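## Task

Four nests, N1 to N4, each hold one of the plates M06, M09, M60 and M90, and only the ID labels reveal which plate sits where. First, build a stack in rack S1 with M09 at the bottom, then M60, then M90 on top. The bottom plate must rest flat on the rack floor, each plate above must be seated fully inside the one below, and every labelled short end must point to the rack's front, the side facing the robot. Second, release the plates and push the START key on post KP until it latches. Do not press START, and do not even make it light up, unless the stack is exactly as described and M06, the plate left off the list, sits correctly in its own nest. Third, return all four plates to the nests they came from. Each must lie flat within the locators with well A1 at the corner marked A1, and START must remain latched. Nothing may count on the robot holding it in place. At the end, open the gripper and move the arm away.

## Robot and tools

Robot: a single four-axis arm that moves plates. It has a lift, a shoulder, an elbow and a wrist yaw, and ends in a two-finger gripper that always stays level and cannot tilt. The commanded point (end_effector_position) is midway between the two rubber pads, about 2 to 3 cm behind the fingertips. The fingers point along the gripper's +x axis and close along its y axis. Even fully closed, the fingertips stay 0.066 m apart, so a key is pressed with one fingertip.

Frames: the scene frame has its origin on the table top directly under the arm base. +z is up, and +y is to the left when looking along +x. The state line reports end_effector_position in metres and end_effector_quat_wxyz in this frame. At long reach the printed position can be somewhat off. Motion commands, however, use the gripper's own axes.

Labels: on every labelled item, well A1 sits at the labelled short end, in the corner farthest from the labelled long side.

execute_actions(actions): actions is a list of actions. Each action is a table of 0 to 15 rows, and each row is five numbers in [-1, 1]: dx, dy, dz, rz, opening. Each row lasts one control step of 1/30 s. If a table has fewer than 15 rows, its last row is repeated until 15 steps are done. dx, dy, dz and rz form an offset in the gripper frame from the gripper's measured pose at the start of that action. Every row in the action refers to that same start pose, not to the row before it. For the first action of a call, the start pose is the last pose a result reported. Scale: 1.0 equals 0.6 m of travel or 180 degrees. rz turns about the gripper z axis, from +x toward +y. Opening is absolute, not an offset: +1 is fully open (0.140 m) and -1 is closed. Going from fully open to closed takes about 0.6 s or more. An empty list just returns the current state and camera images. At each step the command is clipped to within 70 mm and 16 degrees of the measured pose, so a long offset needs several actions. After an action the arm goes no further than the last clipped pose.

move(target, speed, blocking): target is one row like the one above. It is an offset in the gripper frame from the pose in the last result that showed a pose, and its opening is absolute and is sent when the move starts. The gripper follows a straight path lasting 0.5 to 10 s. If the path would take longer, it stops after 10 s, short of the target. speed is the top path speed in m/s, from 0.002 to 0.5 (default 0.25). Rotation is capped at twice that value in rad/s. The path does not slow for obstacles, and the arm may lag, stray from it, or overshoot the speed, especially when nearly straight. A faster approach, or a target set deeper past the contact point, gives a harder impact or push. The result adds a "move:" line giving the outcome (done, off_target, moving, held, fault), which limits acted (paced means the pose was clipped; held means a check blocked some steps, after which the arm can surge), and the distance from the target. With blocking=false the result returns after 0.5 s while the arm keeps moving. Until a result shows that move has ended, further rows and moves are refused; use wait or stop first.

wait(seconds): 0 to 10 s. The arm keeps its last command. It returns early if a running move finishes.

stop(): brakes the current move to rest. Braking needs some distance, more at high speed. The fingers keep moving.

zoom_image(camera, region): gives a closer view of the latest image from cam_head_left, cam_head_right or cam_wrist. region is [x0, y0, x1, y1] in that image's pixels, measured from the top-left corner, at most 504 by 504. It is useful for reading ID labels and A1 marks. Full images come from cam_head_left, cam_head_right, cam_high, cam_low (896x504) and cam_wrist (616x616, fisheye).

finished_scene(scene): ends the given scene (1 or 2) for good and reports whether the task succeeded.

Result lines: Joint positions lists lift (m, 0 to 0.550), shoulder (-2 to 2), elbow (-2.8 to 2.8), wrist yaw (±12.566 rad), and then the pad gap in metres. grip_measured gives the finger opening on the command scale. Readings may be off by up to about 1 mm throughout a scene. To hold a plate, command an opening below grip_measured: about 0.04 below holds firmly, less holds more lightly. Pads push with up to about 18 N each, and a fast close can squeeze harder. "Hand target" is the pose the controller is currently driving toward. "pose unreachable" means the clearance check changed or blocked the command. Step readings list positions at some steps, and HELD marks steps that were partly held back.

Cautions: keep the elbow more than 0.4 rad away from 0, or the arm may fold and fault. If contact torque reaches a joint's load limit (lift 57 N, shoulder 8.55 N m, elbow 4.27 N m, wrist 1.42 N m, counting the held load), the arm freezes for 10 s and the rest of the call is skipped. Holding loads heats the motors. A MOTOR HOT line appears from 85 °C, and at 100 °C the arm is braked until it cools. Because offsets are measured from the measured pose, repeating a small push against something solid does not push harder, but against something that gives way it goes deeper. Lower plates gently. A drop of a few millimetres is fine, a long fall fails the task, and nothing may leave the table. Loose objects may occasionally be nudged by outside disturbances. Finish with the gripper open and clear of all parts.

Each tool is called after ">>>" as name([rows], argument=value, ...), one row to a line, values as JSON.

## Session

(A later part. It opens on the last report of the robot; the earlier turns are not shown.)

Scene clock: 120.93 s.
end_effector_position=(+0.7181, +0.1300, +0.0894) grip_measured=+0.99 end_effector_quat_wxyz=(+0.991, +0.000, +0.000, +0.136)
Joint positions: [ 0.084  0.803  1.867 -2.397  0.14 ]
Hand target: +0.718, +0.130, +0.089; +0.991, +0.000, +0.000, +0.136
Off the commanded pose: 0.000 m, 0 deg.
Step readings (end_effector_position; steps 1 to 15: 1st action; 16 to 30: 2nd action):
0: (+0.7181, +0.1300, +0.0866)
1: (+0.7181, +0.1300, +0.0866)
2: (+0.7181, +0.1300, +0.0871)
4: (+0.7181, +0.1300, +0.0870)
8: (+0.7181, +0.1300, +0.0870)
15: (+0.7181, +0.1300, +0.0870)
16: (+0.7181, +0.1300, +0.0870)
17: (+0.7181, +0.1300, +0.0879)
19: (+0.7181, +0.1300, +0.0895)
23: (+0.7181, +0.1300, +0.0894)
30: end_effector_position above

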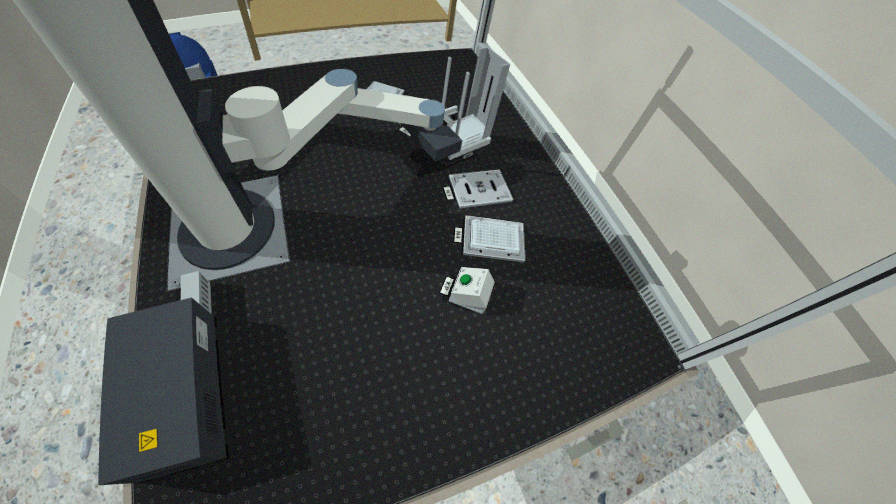

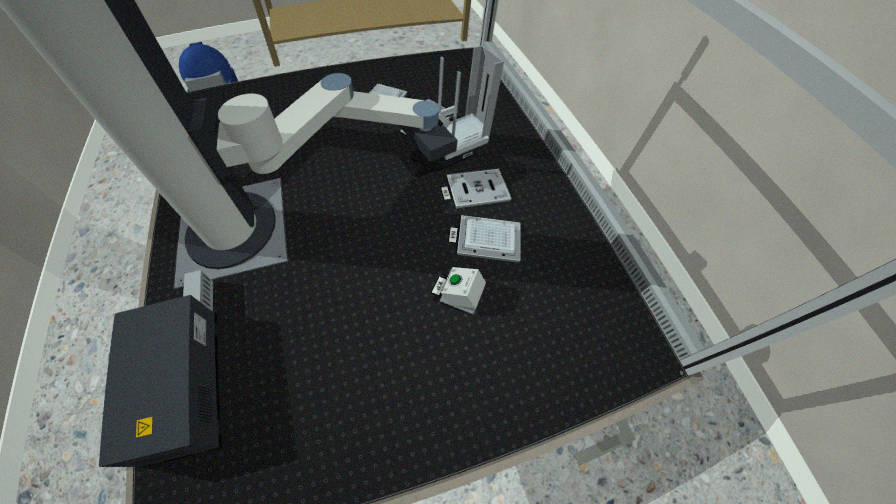

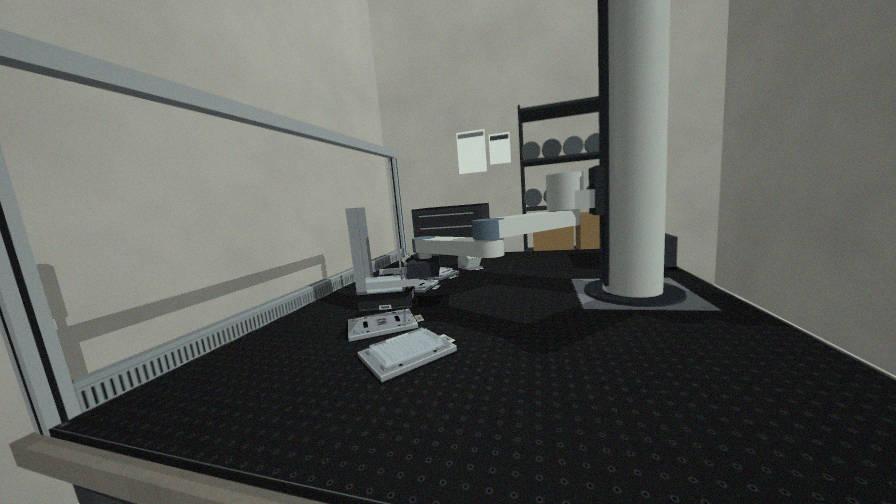

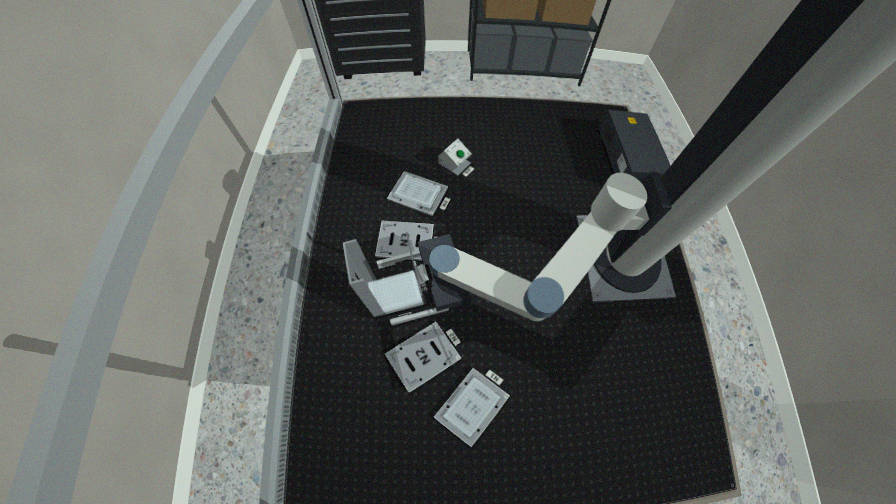

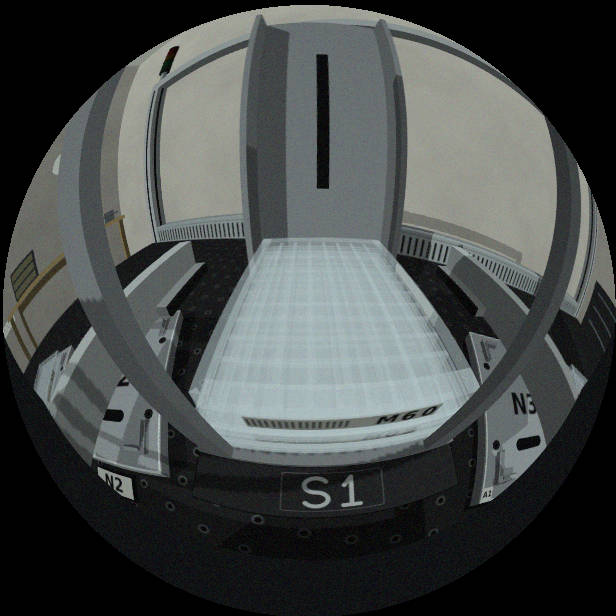

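>>> move(target=[-0.1244,0.4596,-0.024,0.1932,0.05], speed=0.3)

>>> zoom_image(camera="cam_wrist", region=[190, 200, 470, 400])

Scene clock: 124.53 s.
end_effector_position=(+0.4563, +0.3432, +0.0750) grip_measured=+0.05 end_effector_quat_wxyz=(+0.905, +0.000, +0.000, +0.426)
Joint positions: [ 0.07   1.73   1.239 -2.09   0.105]
Hand target: +0.456, +0.343, +0.075; +0.905, +0.000, +0.000, +0.426
Off the commanded pose: 0.000 m, 0 deg.
move: done

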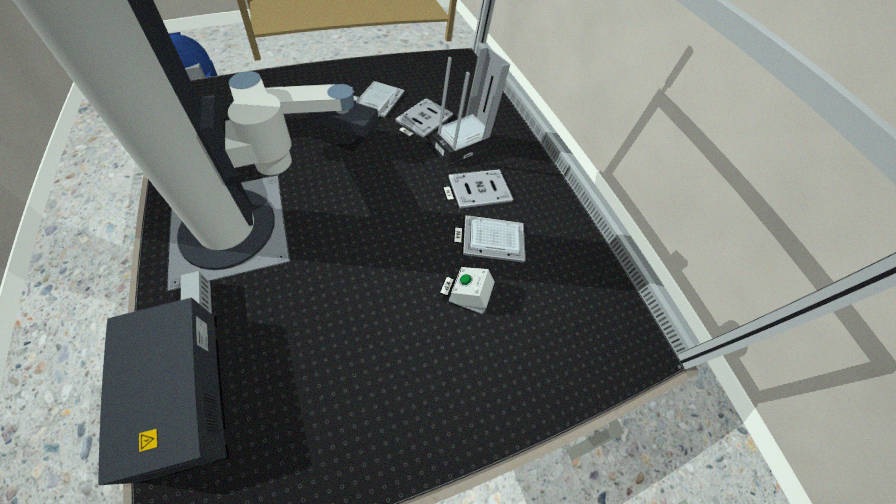

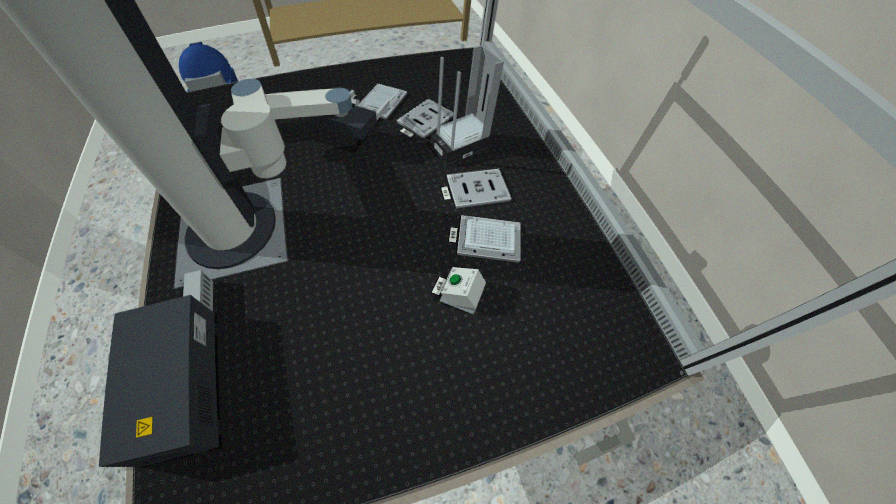

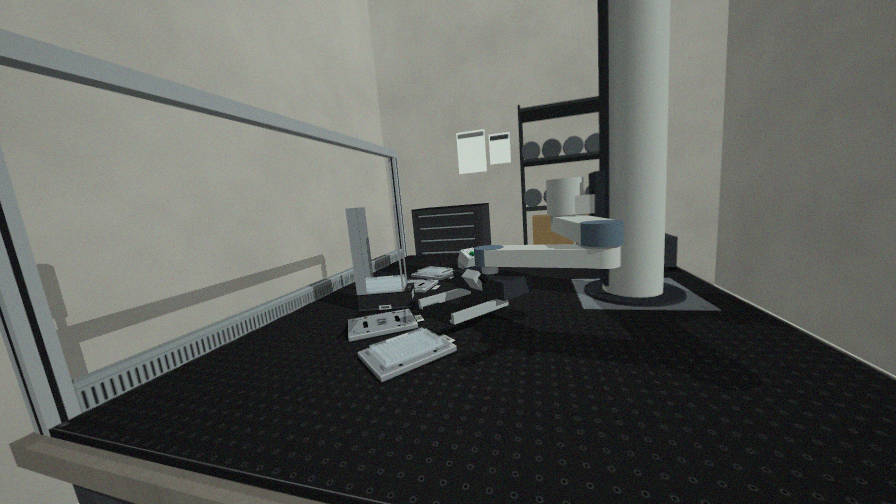

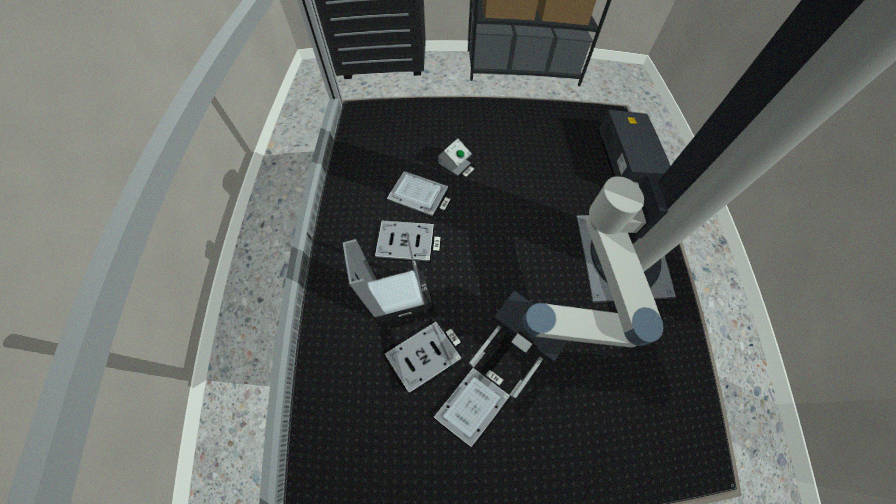

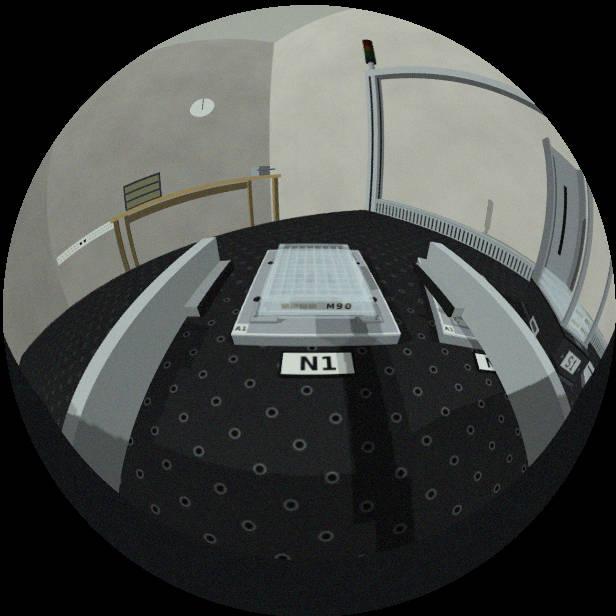

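Region (190, 200, 470, 400) of cam_wrist's 616x616 image, scaled by 1.800, with more detail than that image has; it fills the top 360 rows of this view, and the rest is white.

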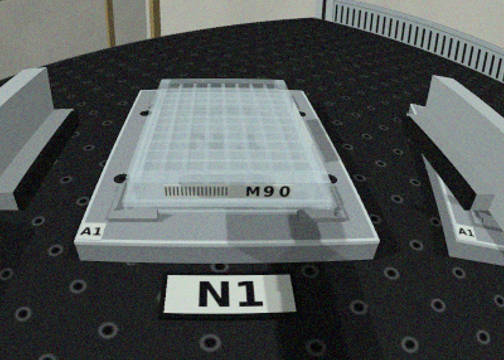

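>>> move(target=[0.1725,0.0067,-0.0227,0,0.05], speed=0.25)

>>> zoom_image(camera="cam_wrist", region=[110, 220, 550, 520])

Scene clock: 127.13 s.
end_effector_position=(+0.5191, +0.4256, +0.0614) grip_measured=+0.05 end_effector_quat_wxyz=(+0.905, +0.000, +0.000, +0.426)
Joint positions: [ 0.056  1.507  1.795 -2.422  0.105]
Hand target: +0.519, +0.426, +0.061; +0.905, +0.000, +0.000, +0.426
Off the commanded pose: 0.000 m, 0 deg.
move: done

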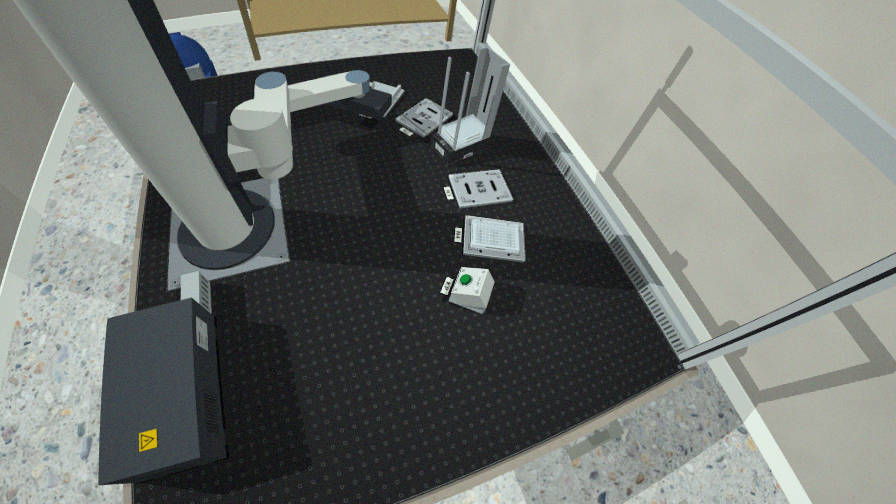

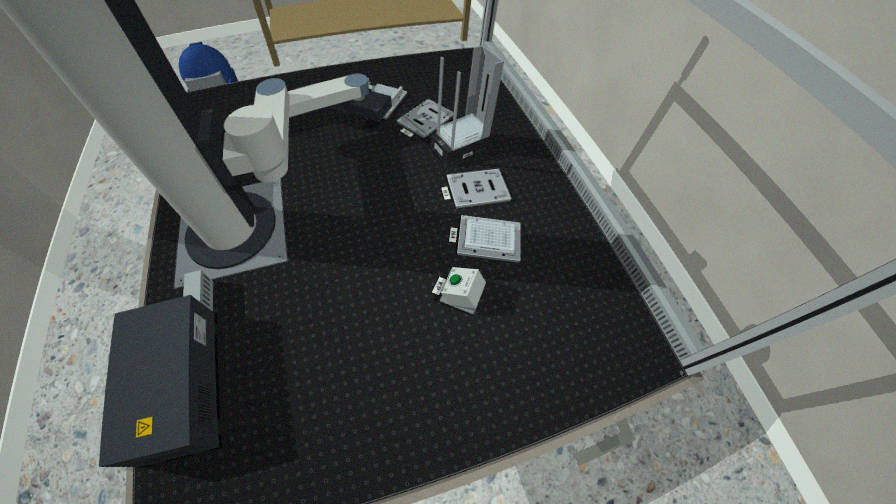

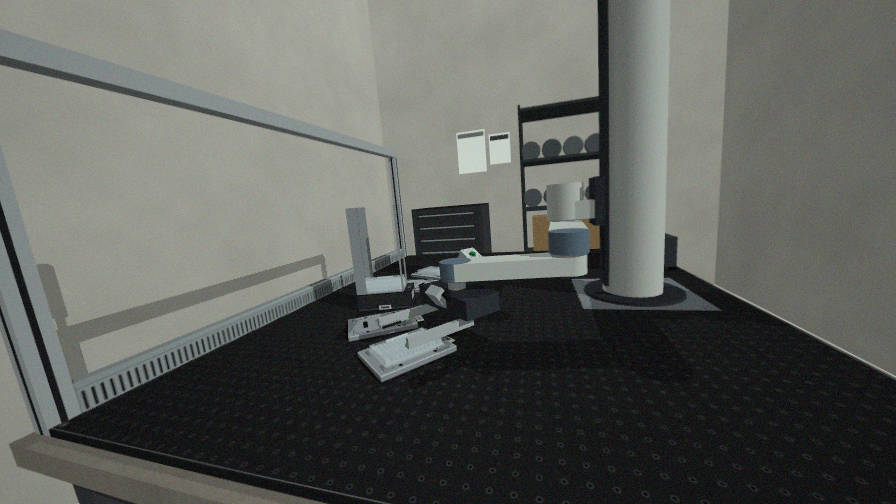

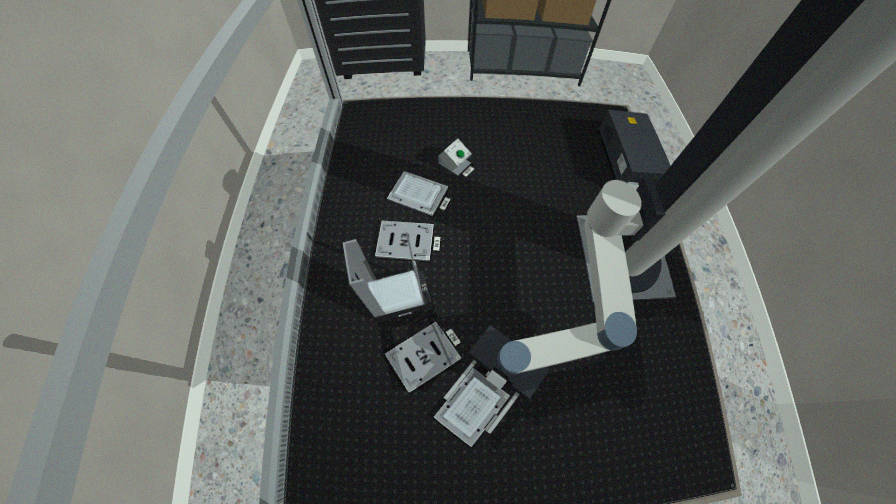

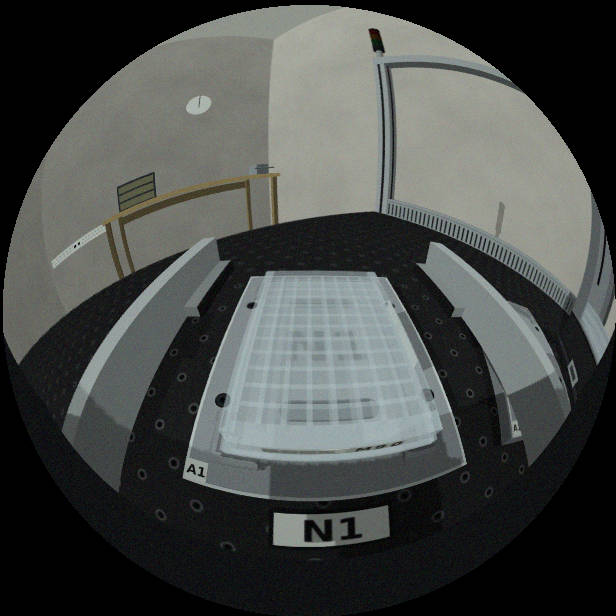

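Region (110, 220, 550, 520) of cam_wrist's 616x616 image, scaled by 1.145, with more detail than that image has; it fills the top 344 rows of this view, and the rest is white.

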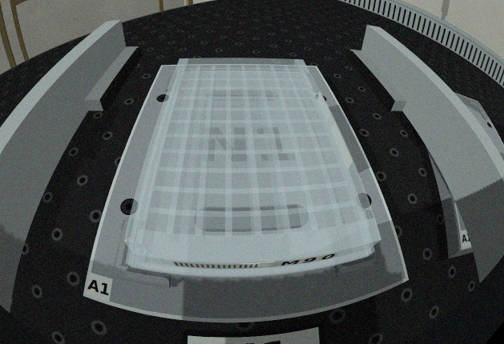

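>>> move(target=[0.0035,0.0017,-0.047,0,0.05], speed=0.05)

>>> zoom_image(camera="cam_wrist", region=[130, 340, 530, 540])

>>> zoom_image(camera="cam_wrist", region=[170, 210, 470, 360])

Scene clock: 128.63 s.
end_effector_position=(+0.5196, +0.4279, +0.0331) grip_measured=+0.05 end_effector_quat_wxyz=(+0.905, +0.000, +0.000, +0.426)
Joint positions: [ 0.028  1.503  1.808 -2.431  0.105]
Hand target: +0.520, +0.428, +0.033; +0.905, +0.000, +0.000, +0.426
Off the commanded pose: 0.000 m, 0 deg.
move: done

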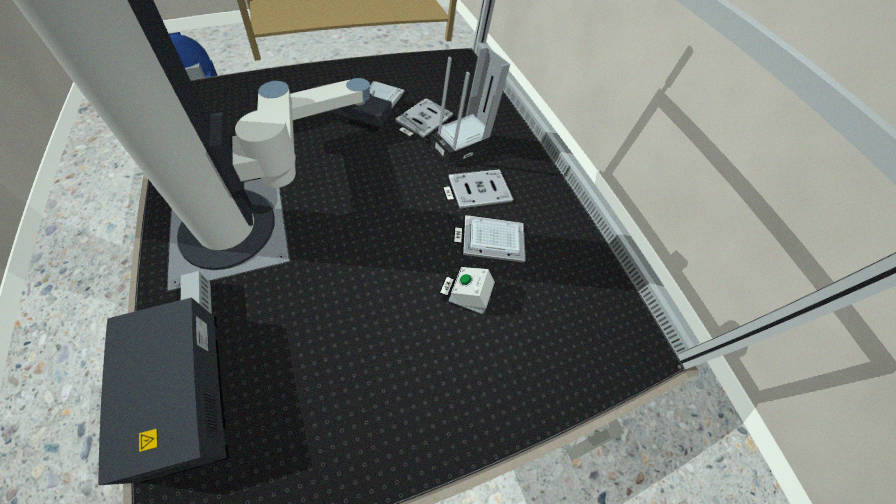

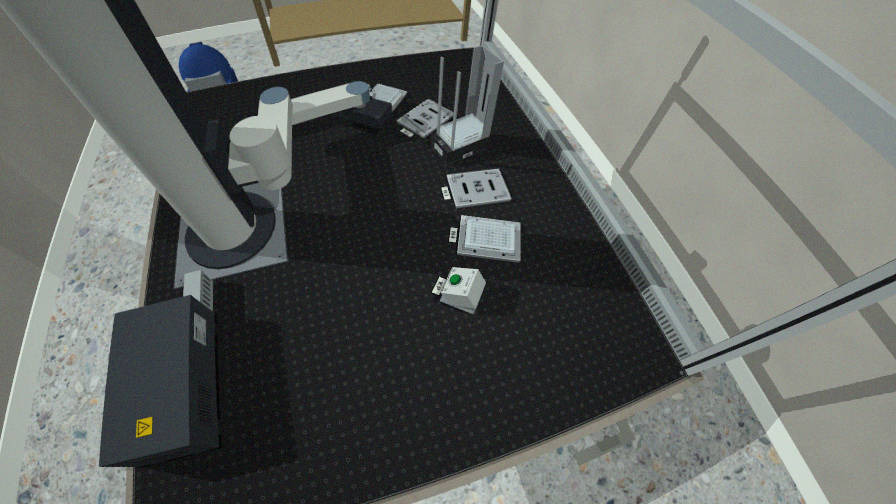

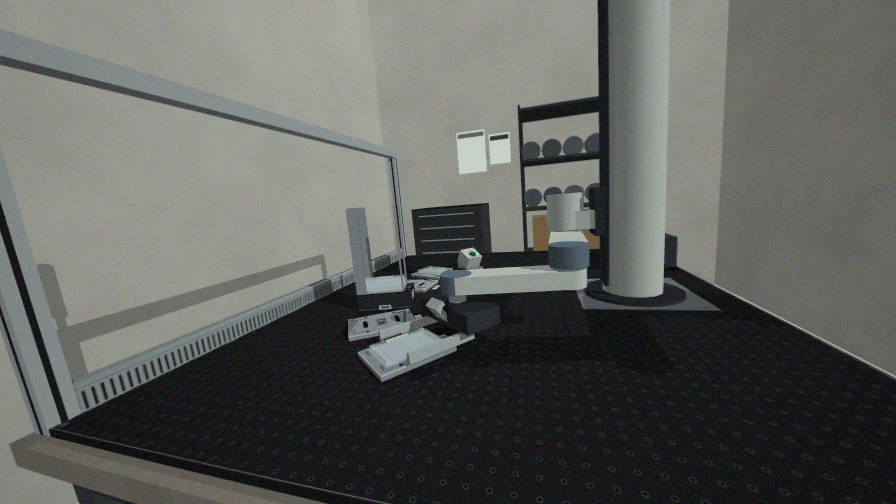

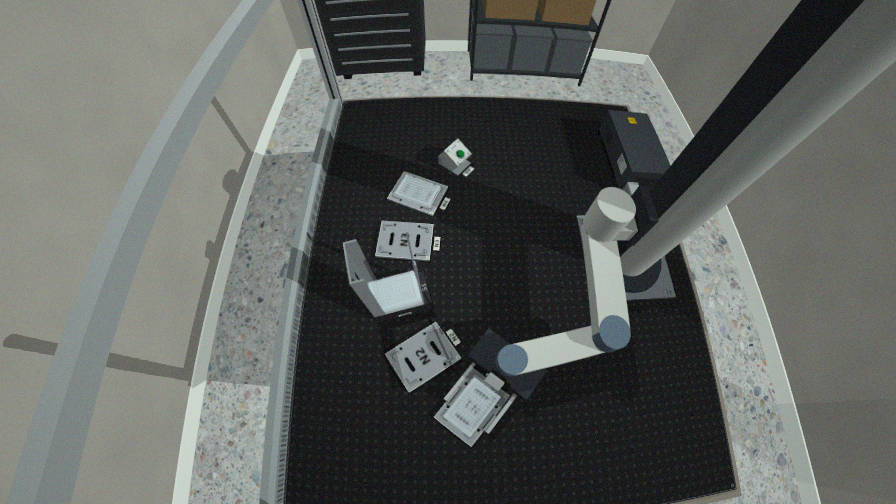

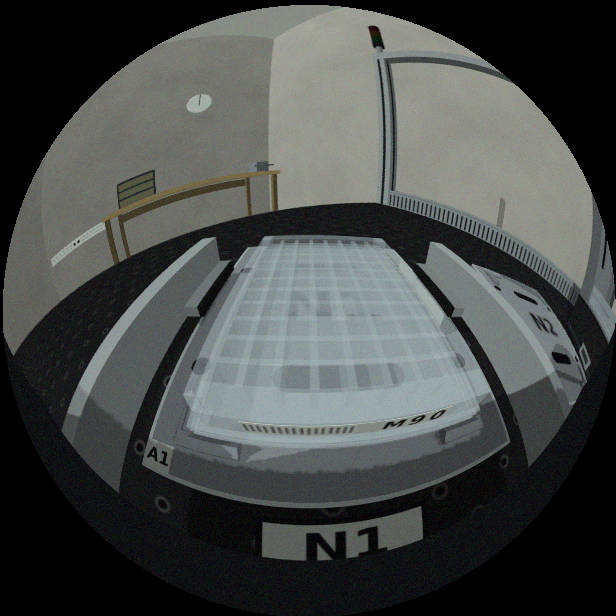

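Region (130, 340, 530, 540) of cam_wrist's 616x616 image, scaled by 1.260, with more detail than that image has.

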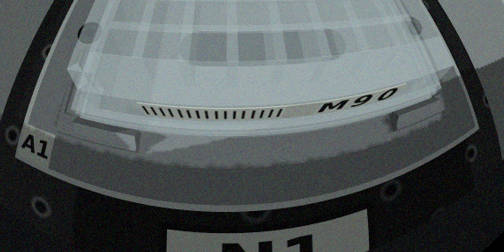

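Region (170, 210, 470, 360) of cam_wrist's 616x616 image, scaled by 1.680, with more detail than that image has.

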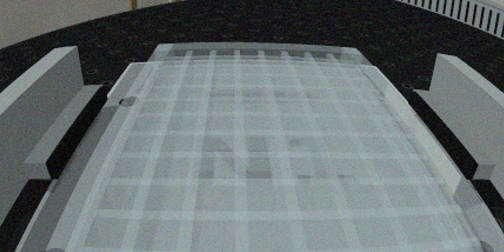

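>>> execute_actions([
  [[-0.0035,-0.0013,0,0,-0.1],[-0.0035,-0.0013,0,0,-0.2],[-0.0035,-0.0013,0,0,-0.28],[-0.0035,-0.0013,0,0,-0.34],[-0.0035,-0.0013,0,0,-0.4]],
])

>>> zoom_image(camera="cam_wrist", region=[130, 340, 530, 540])

>>> zoom_image(camera="cam_wrist", region=[170, 210, 470, 360])

Scene clock: 129.60 s.
end_effector_position=(+0.5189, +0.4257, +0.0331) grip_measured=-0.40 end_effector_quat_wxyz=(+0.905, +0.000, +0.000, +0.426)
Joint positions: [ 0.028  1.507  1.795 -2.422  0.088]
Hand target: +0.519, +0.426, +0.033; +0.905, +0.000, +0.000, +0.426
Off the commanded pose: 0.000 m, 0 deg.
Step readings (end_effector_position):
0: (+0.5196, +0.4279, +0.0331)
1: (+0.5196, +0.4278, +0.0331)
2: (+0.5190, +0.4266, +0.0331)
4: (+0.5189, +0.4257, +0.0331)
8: (+0.5189, +0.4257, +0.0331)
15: end_effector_position above

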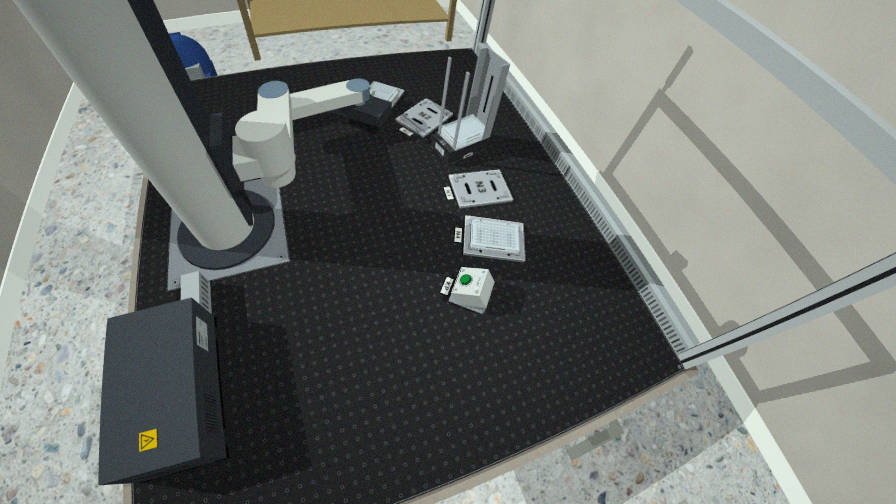

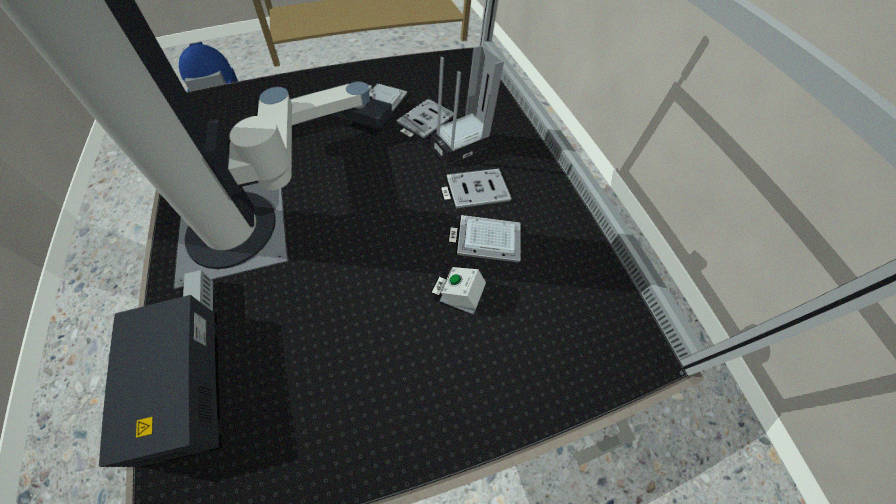

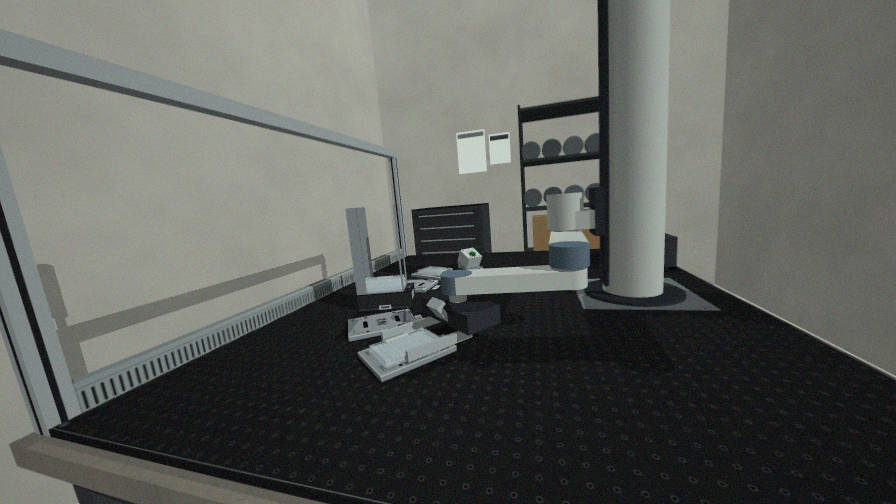

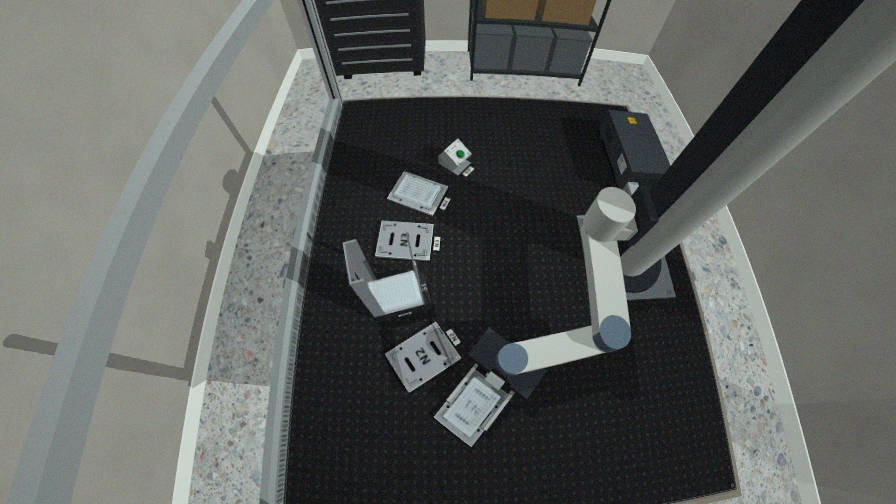

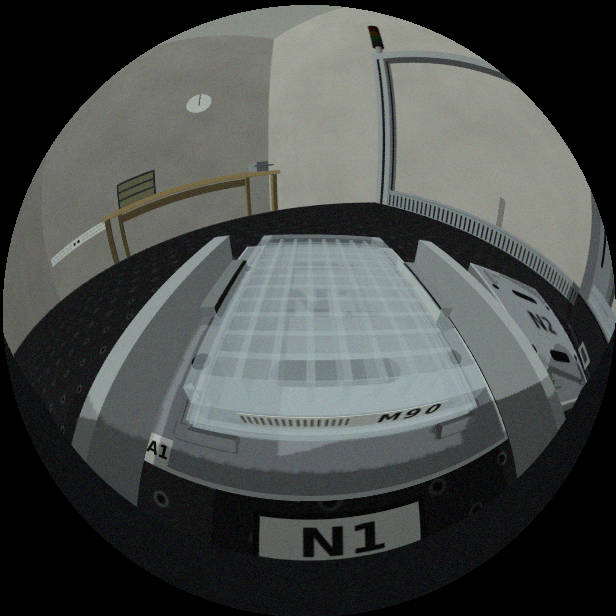

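Region (130, 340, 530, 540) of cam_wrist's 616x616 image, scaled by 1.260, with more detail than that image has.

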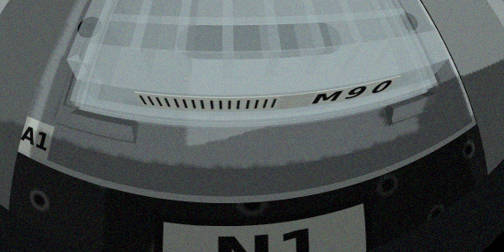

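Region (170, 210, 470, 360) of cam_wrist's 616x616 image, scaled by 1.680, with more detail than that image has.

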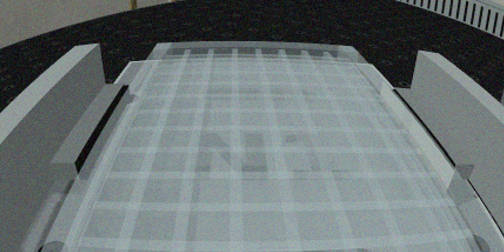

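>>> execute_actions(actions=[])

Scene clock: 130.83 s.
end_effector_position=(+0.5189, +0.4257, +0.0331) grip_measured=-0.40 end_effector_quat_wxyz=(+0.905, +0.000, +0.000, +0.426)
Joint positions: [ 0.028  1.507  1.795 -2.422  0.088]
Hand target: +0.519, +0.426, +0.033; +0.905, +0.000, +0.000, +0.426
Off the commanded pose: 0.000 m, 0 deg.

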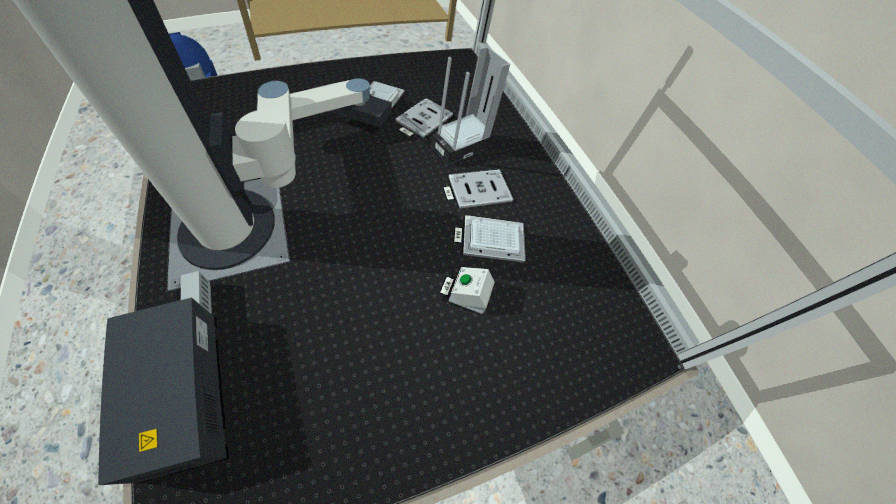

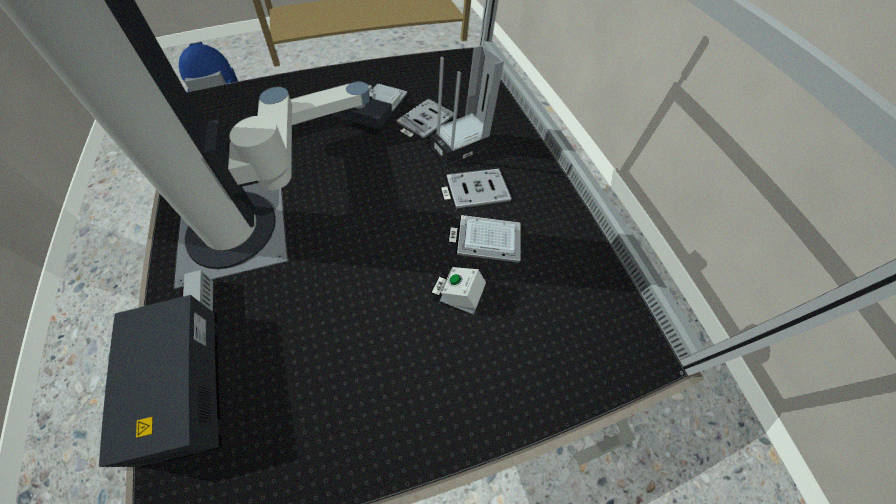

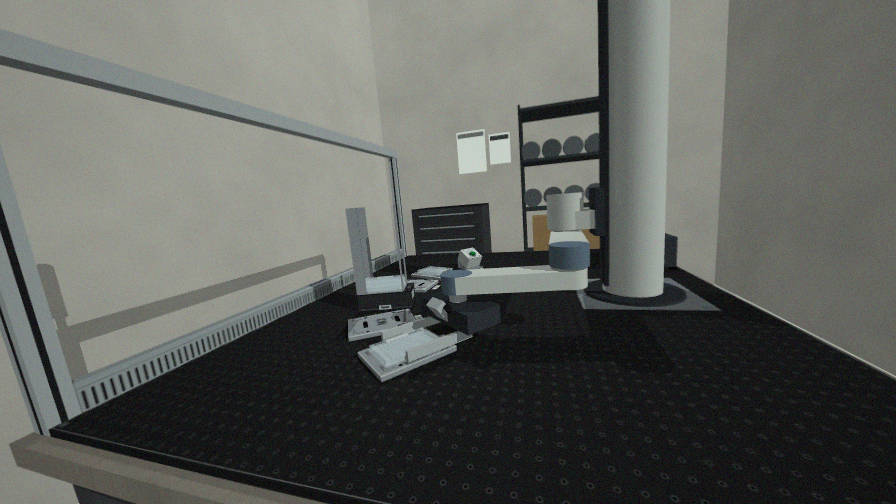

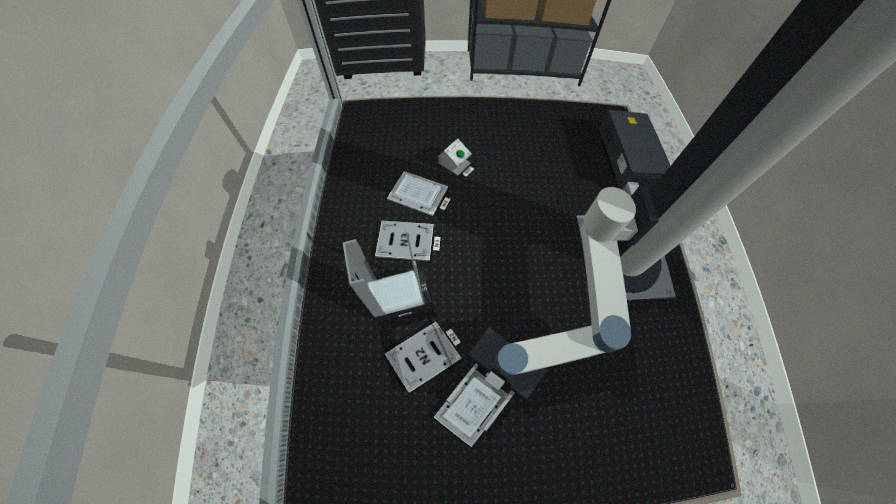

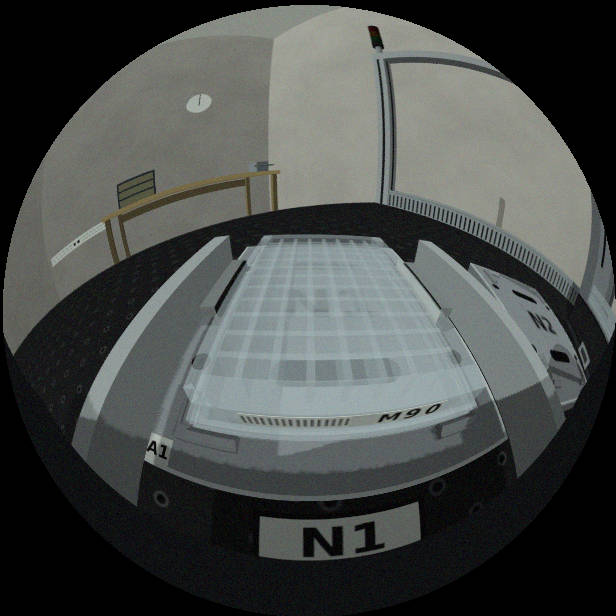

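>>> execute_actions([
  [[0,0,0,0,-0.43],[0,0,0,0,-0.45],[0,0,0,0,-0.47],[0,0,0,0,-0.49],[0,0,0,0,-0.51],[0,0,0,0,-0.52],[0,0,0,0,-0.53],[0,0,0,0,-0.54],[0,0,0,0,-0.55],[0,0,0,0,-0.56],[0,0,0,0,-0.57],[0,0,0,0,-0.58],[0,0,0,0,-0.59],[0,0,0,0,-0.60],[0,0,0,0,-0.61]],
  [[0,0,0,0,-0.62]],
])

Scene clock: 132.13 s.
end_effector_position=(+0.5189, +0.4257, +0.0331) grip_measured=-0.57 end_effector_quat_wxyz=(+0.905, +0.000, +0.000, +0.426)
Joint positions: [ 0.028  1.507  1.795 -2.422  0.082]
Hand target: +0.519, +0.426, +0.033; +0.905, +0.000, +0.000, +0.426
Off the commanded pose: 0.000 m, 0 deg.
Step readings (end_effector_position; steps 1 to 15: 1st action; 16 to 30: 2nd action):
0: (+0.5189, +0.4257, +0.0331)
1: (+0.5189, +0.4257, +0.0331)
2: (+0.5189, +0.4257, +0.0331)
4: (+0.5189, +0.4257, +0.0331)
8: (+0.5189, +0.4257, +0.0331)
15: (+0.5189, +0.4257, +0.0331)
16: (+0.5189, +0.4257, +0.0331)
17: (+0.5189, +0.4257, +0.0331)
19: (+0.5189, +0.4257, +0.0331)
23: (+0.5189, +0.4257, +0.0331)
30: end_effector_position above

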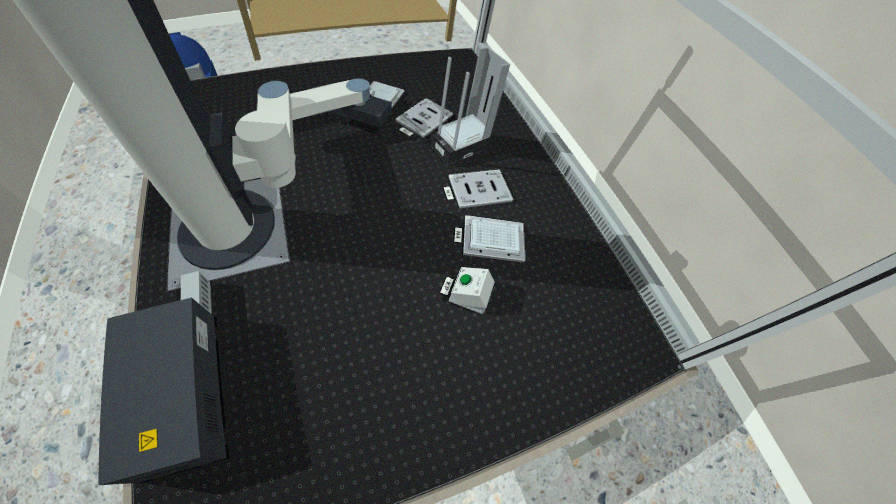

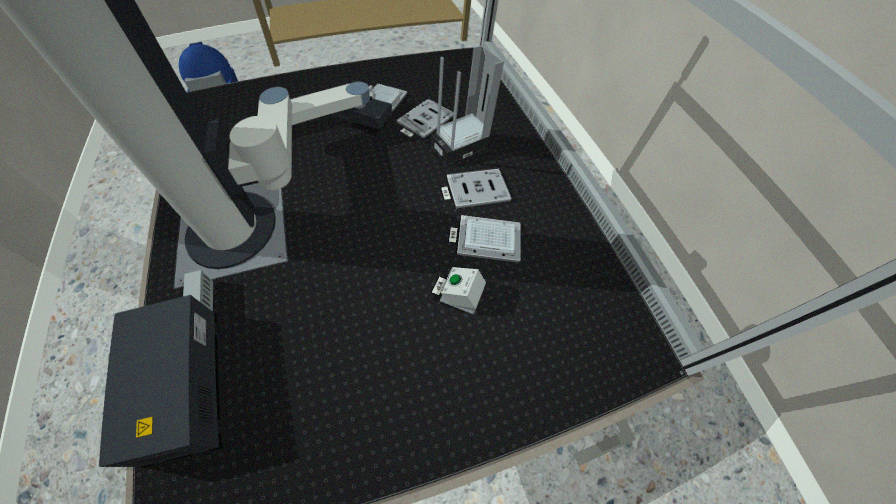

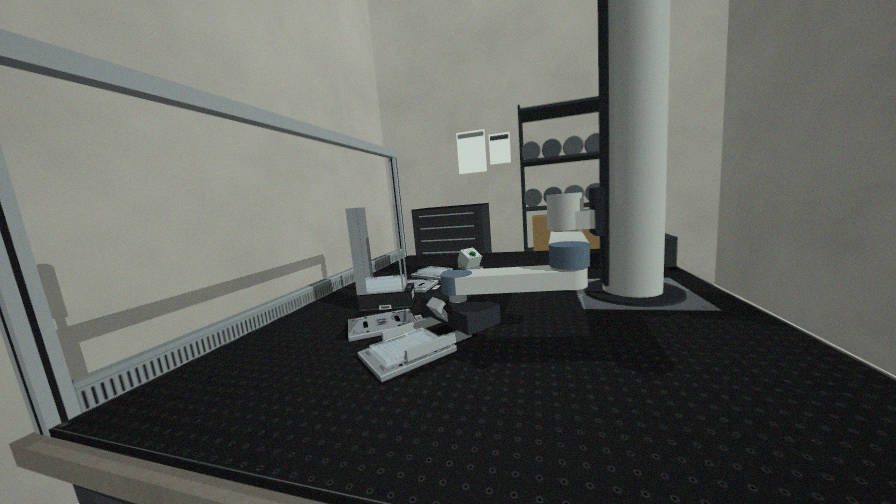

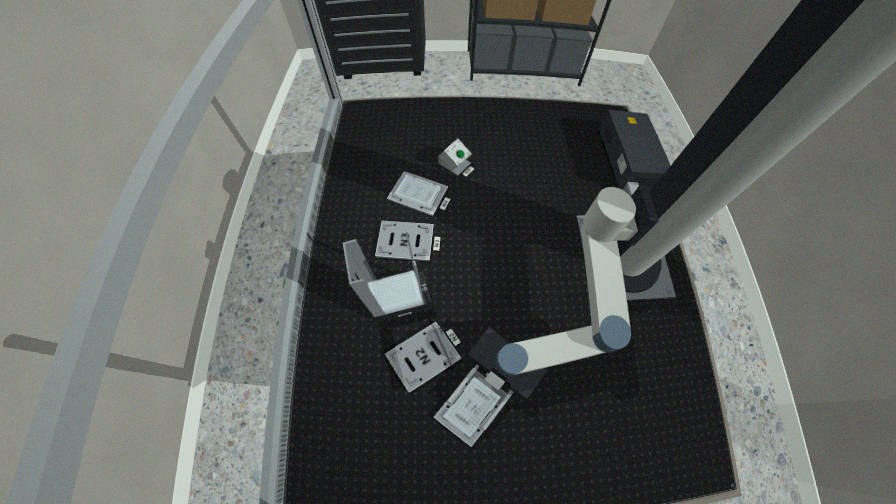

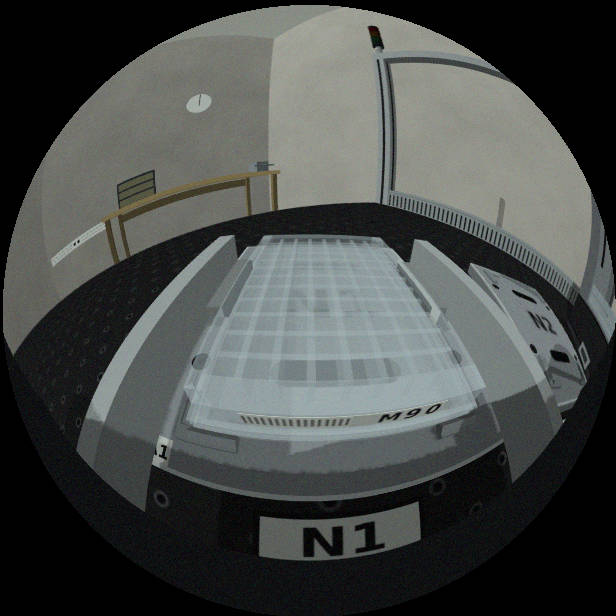

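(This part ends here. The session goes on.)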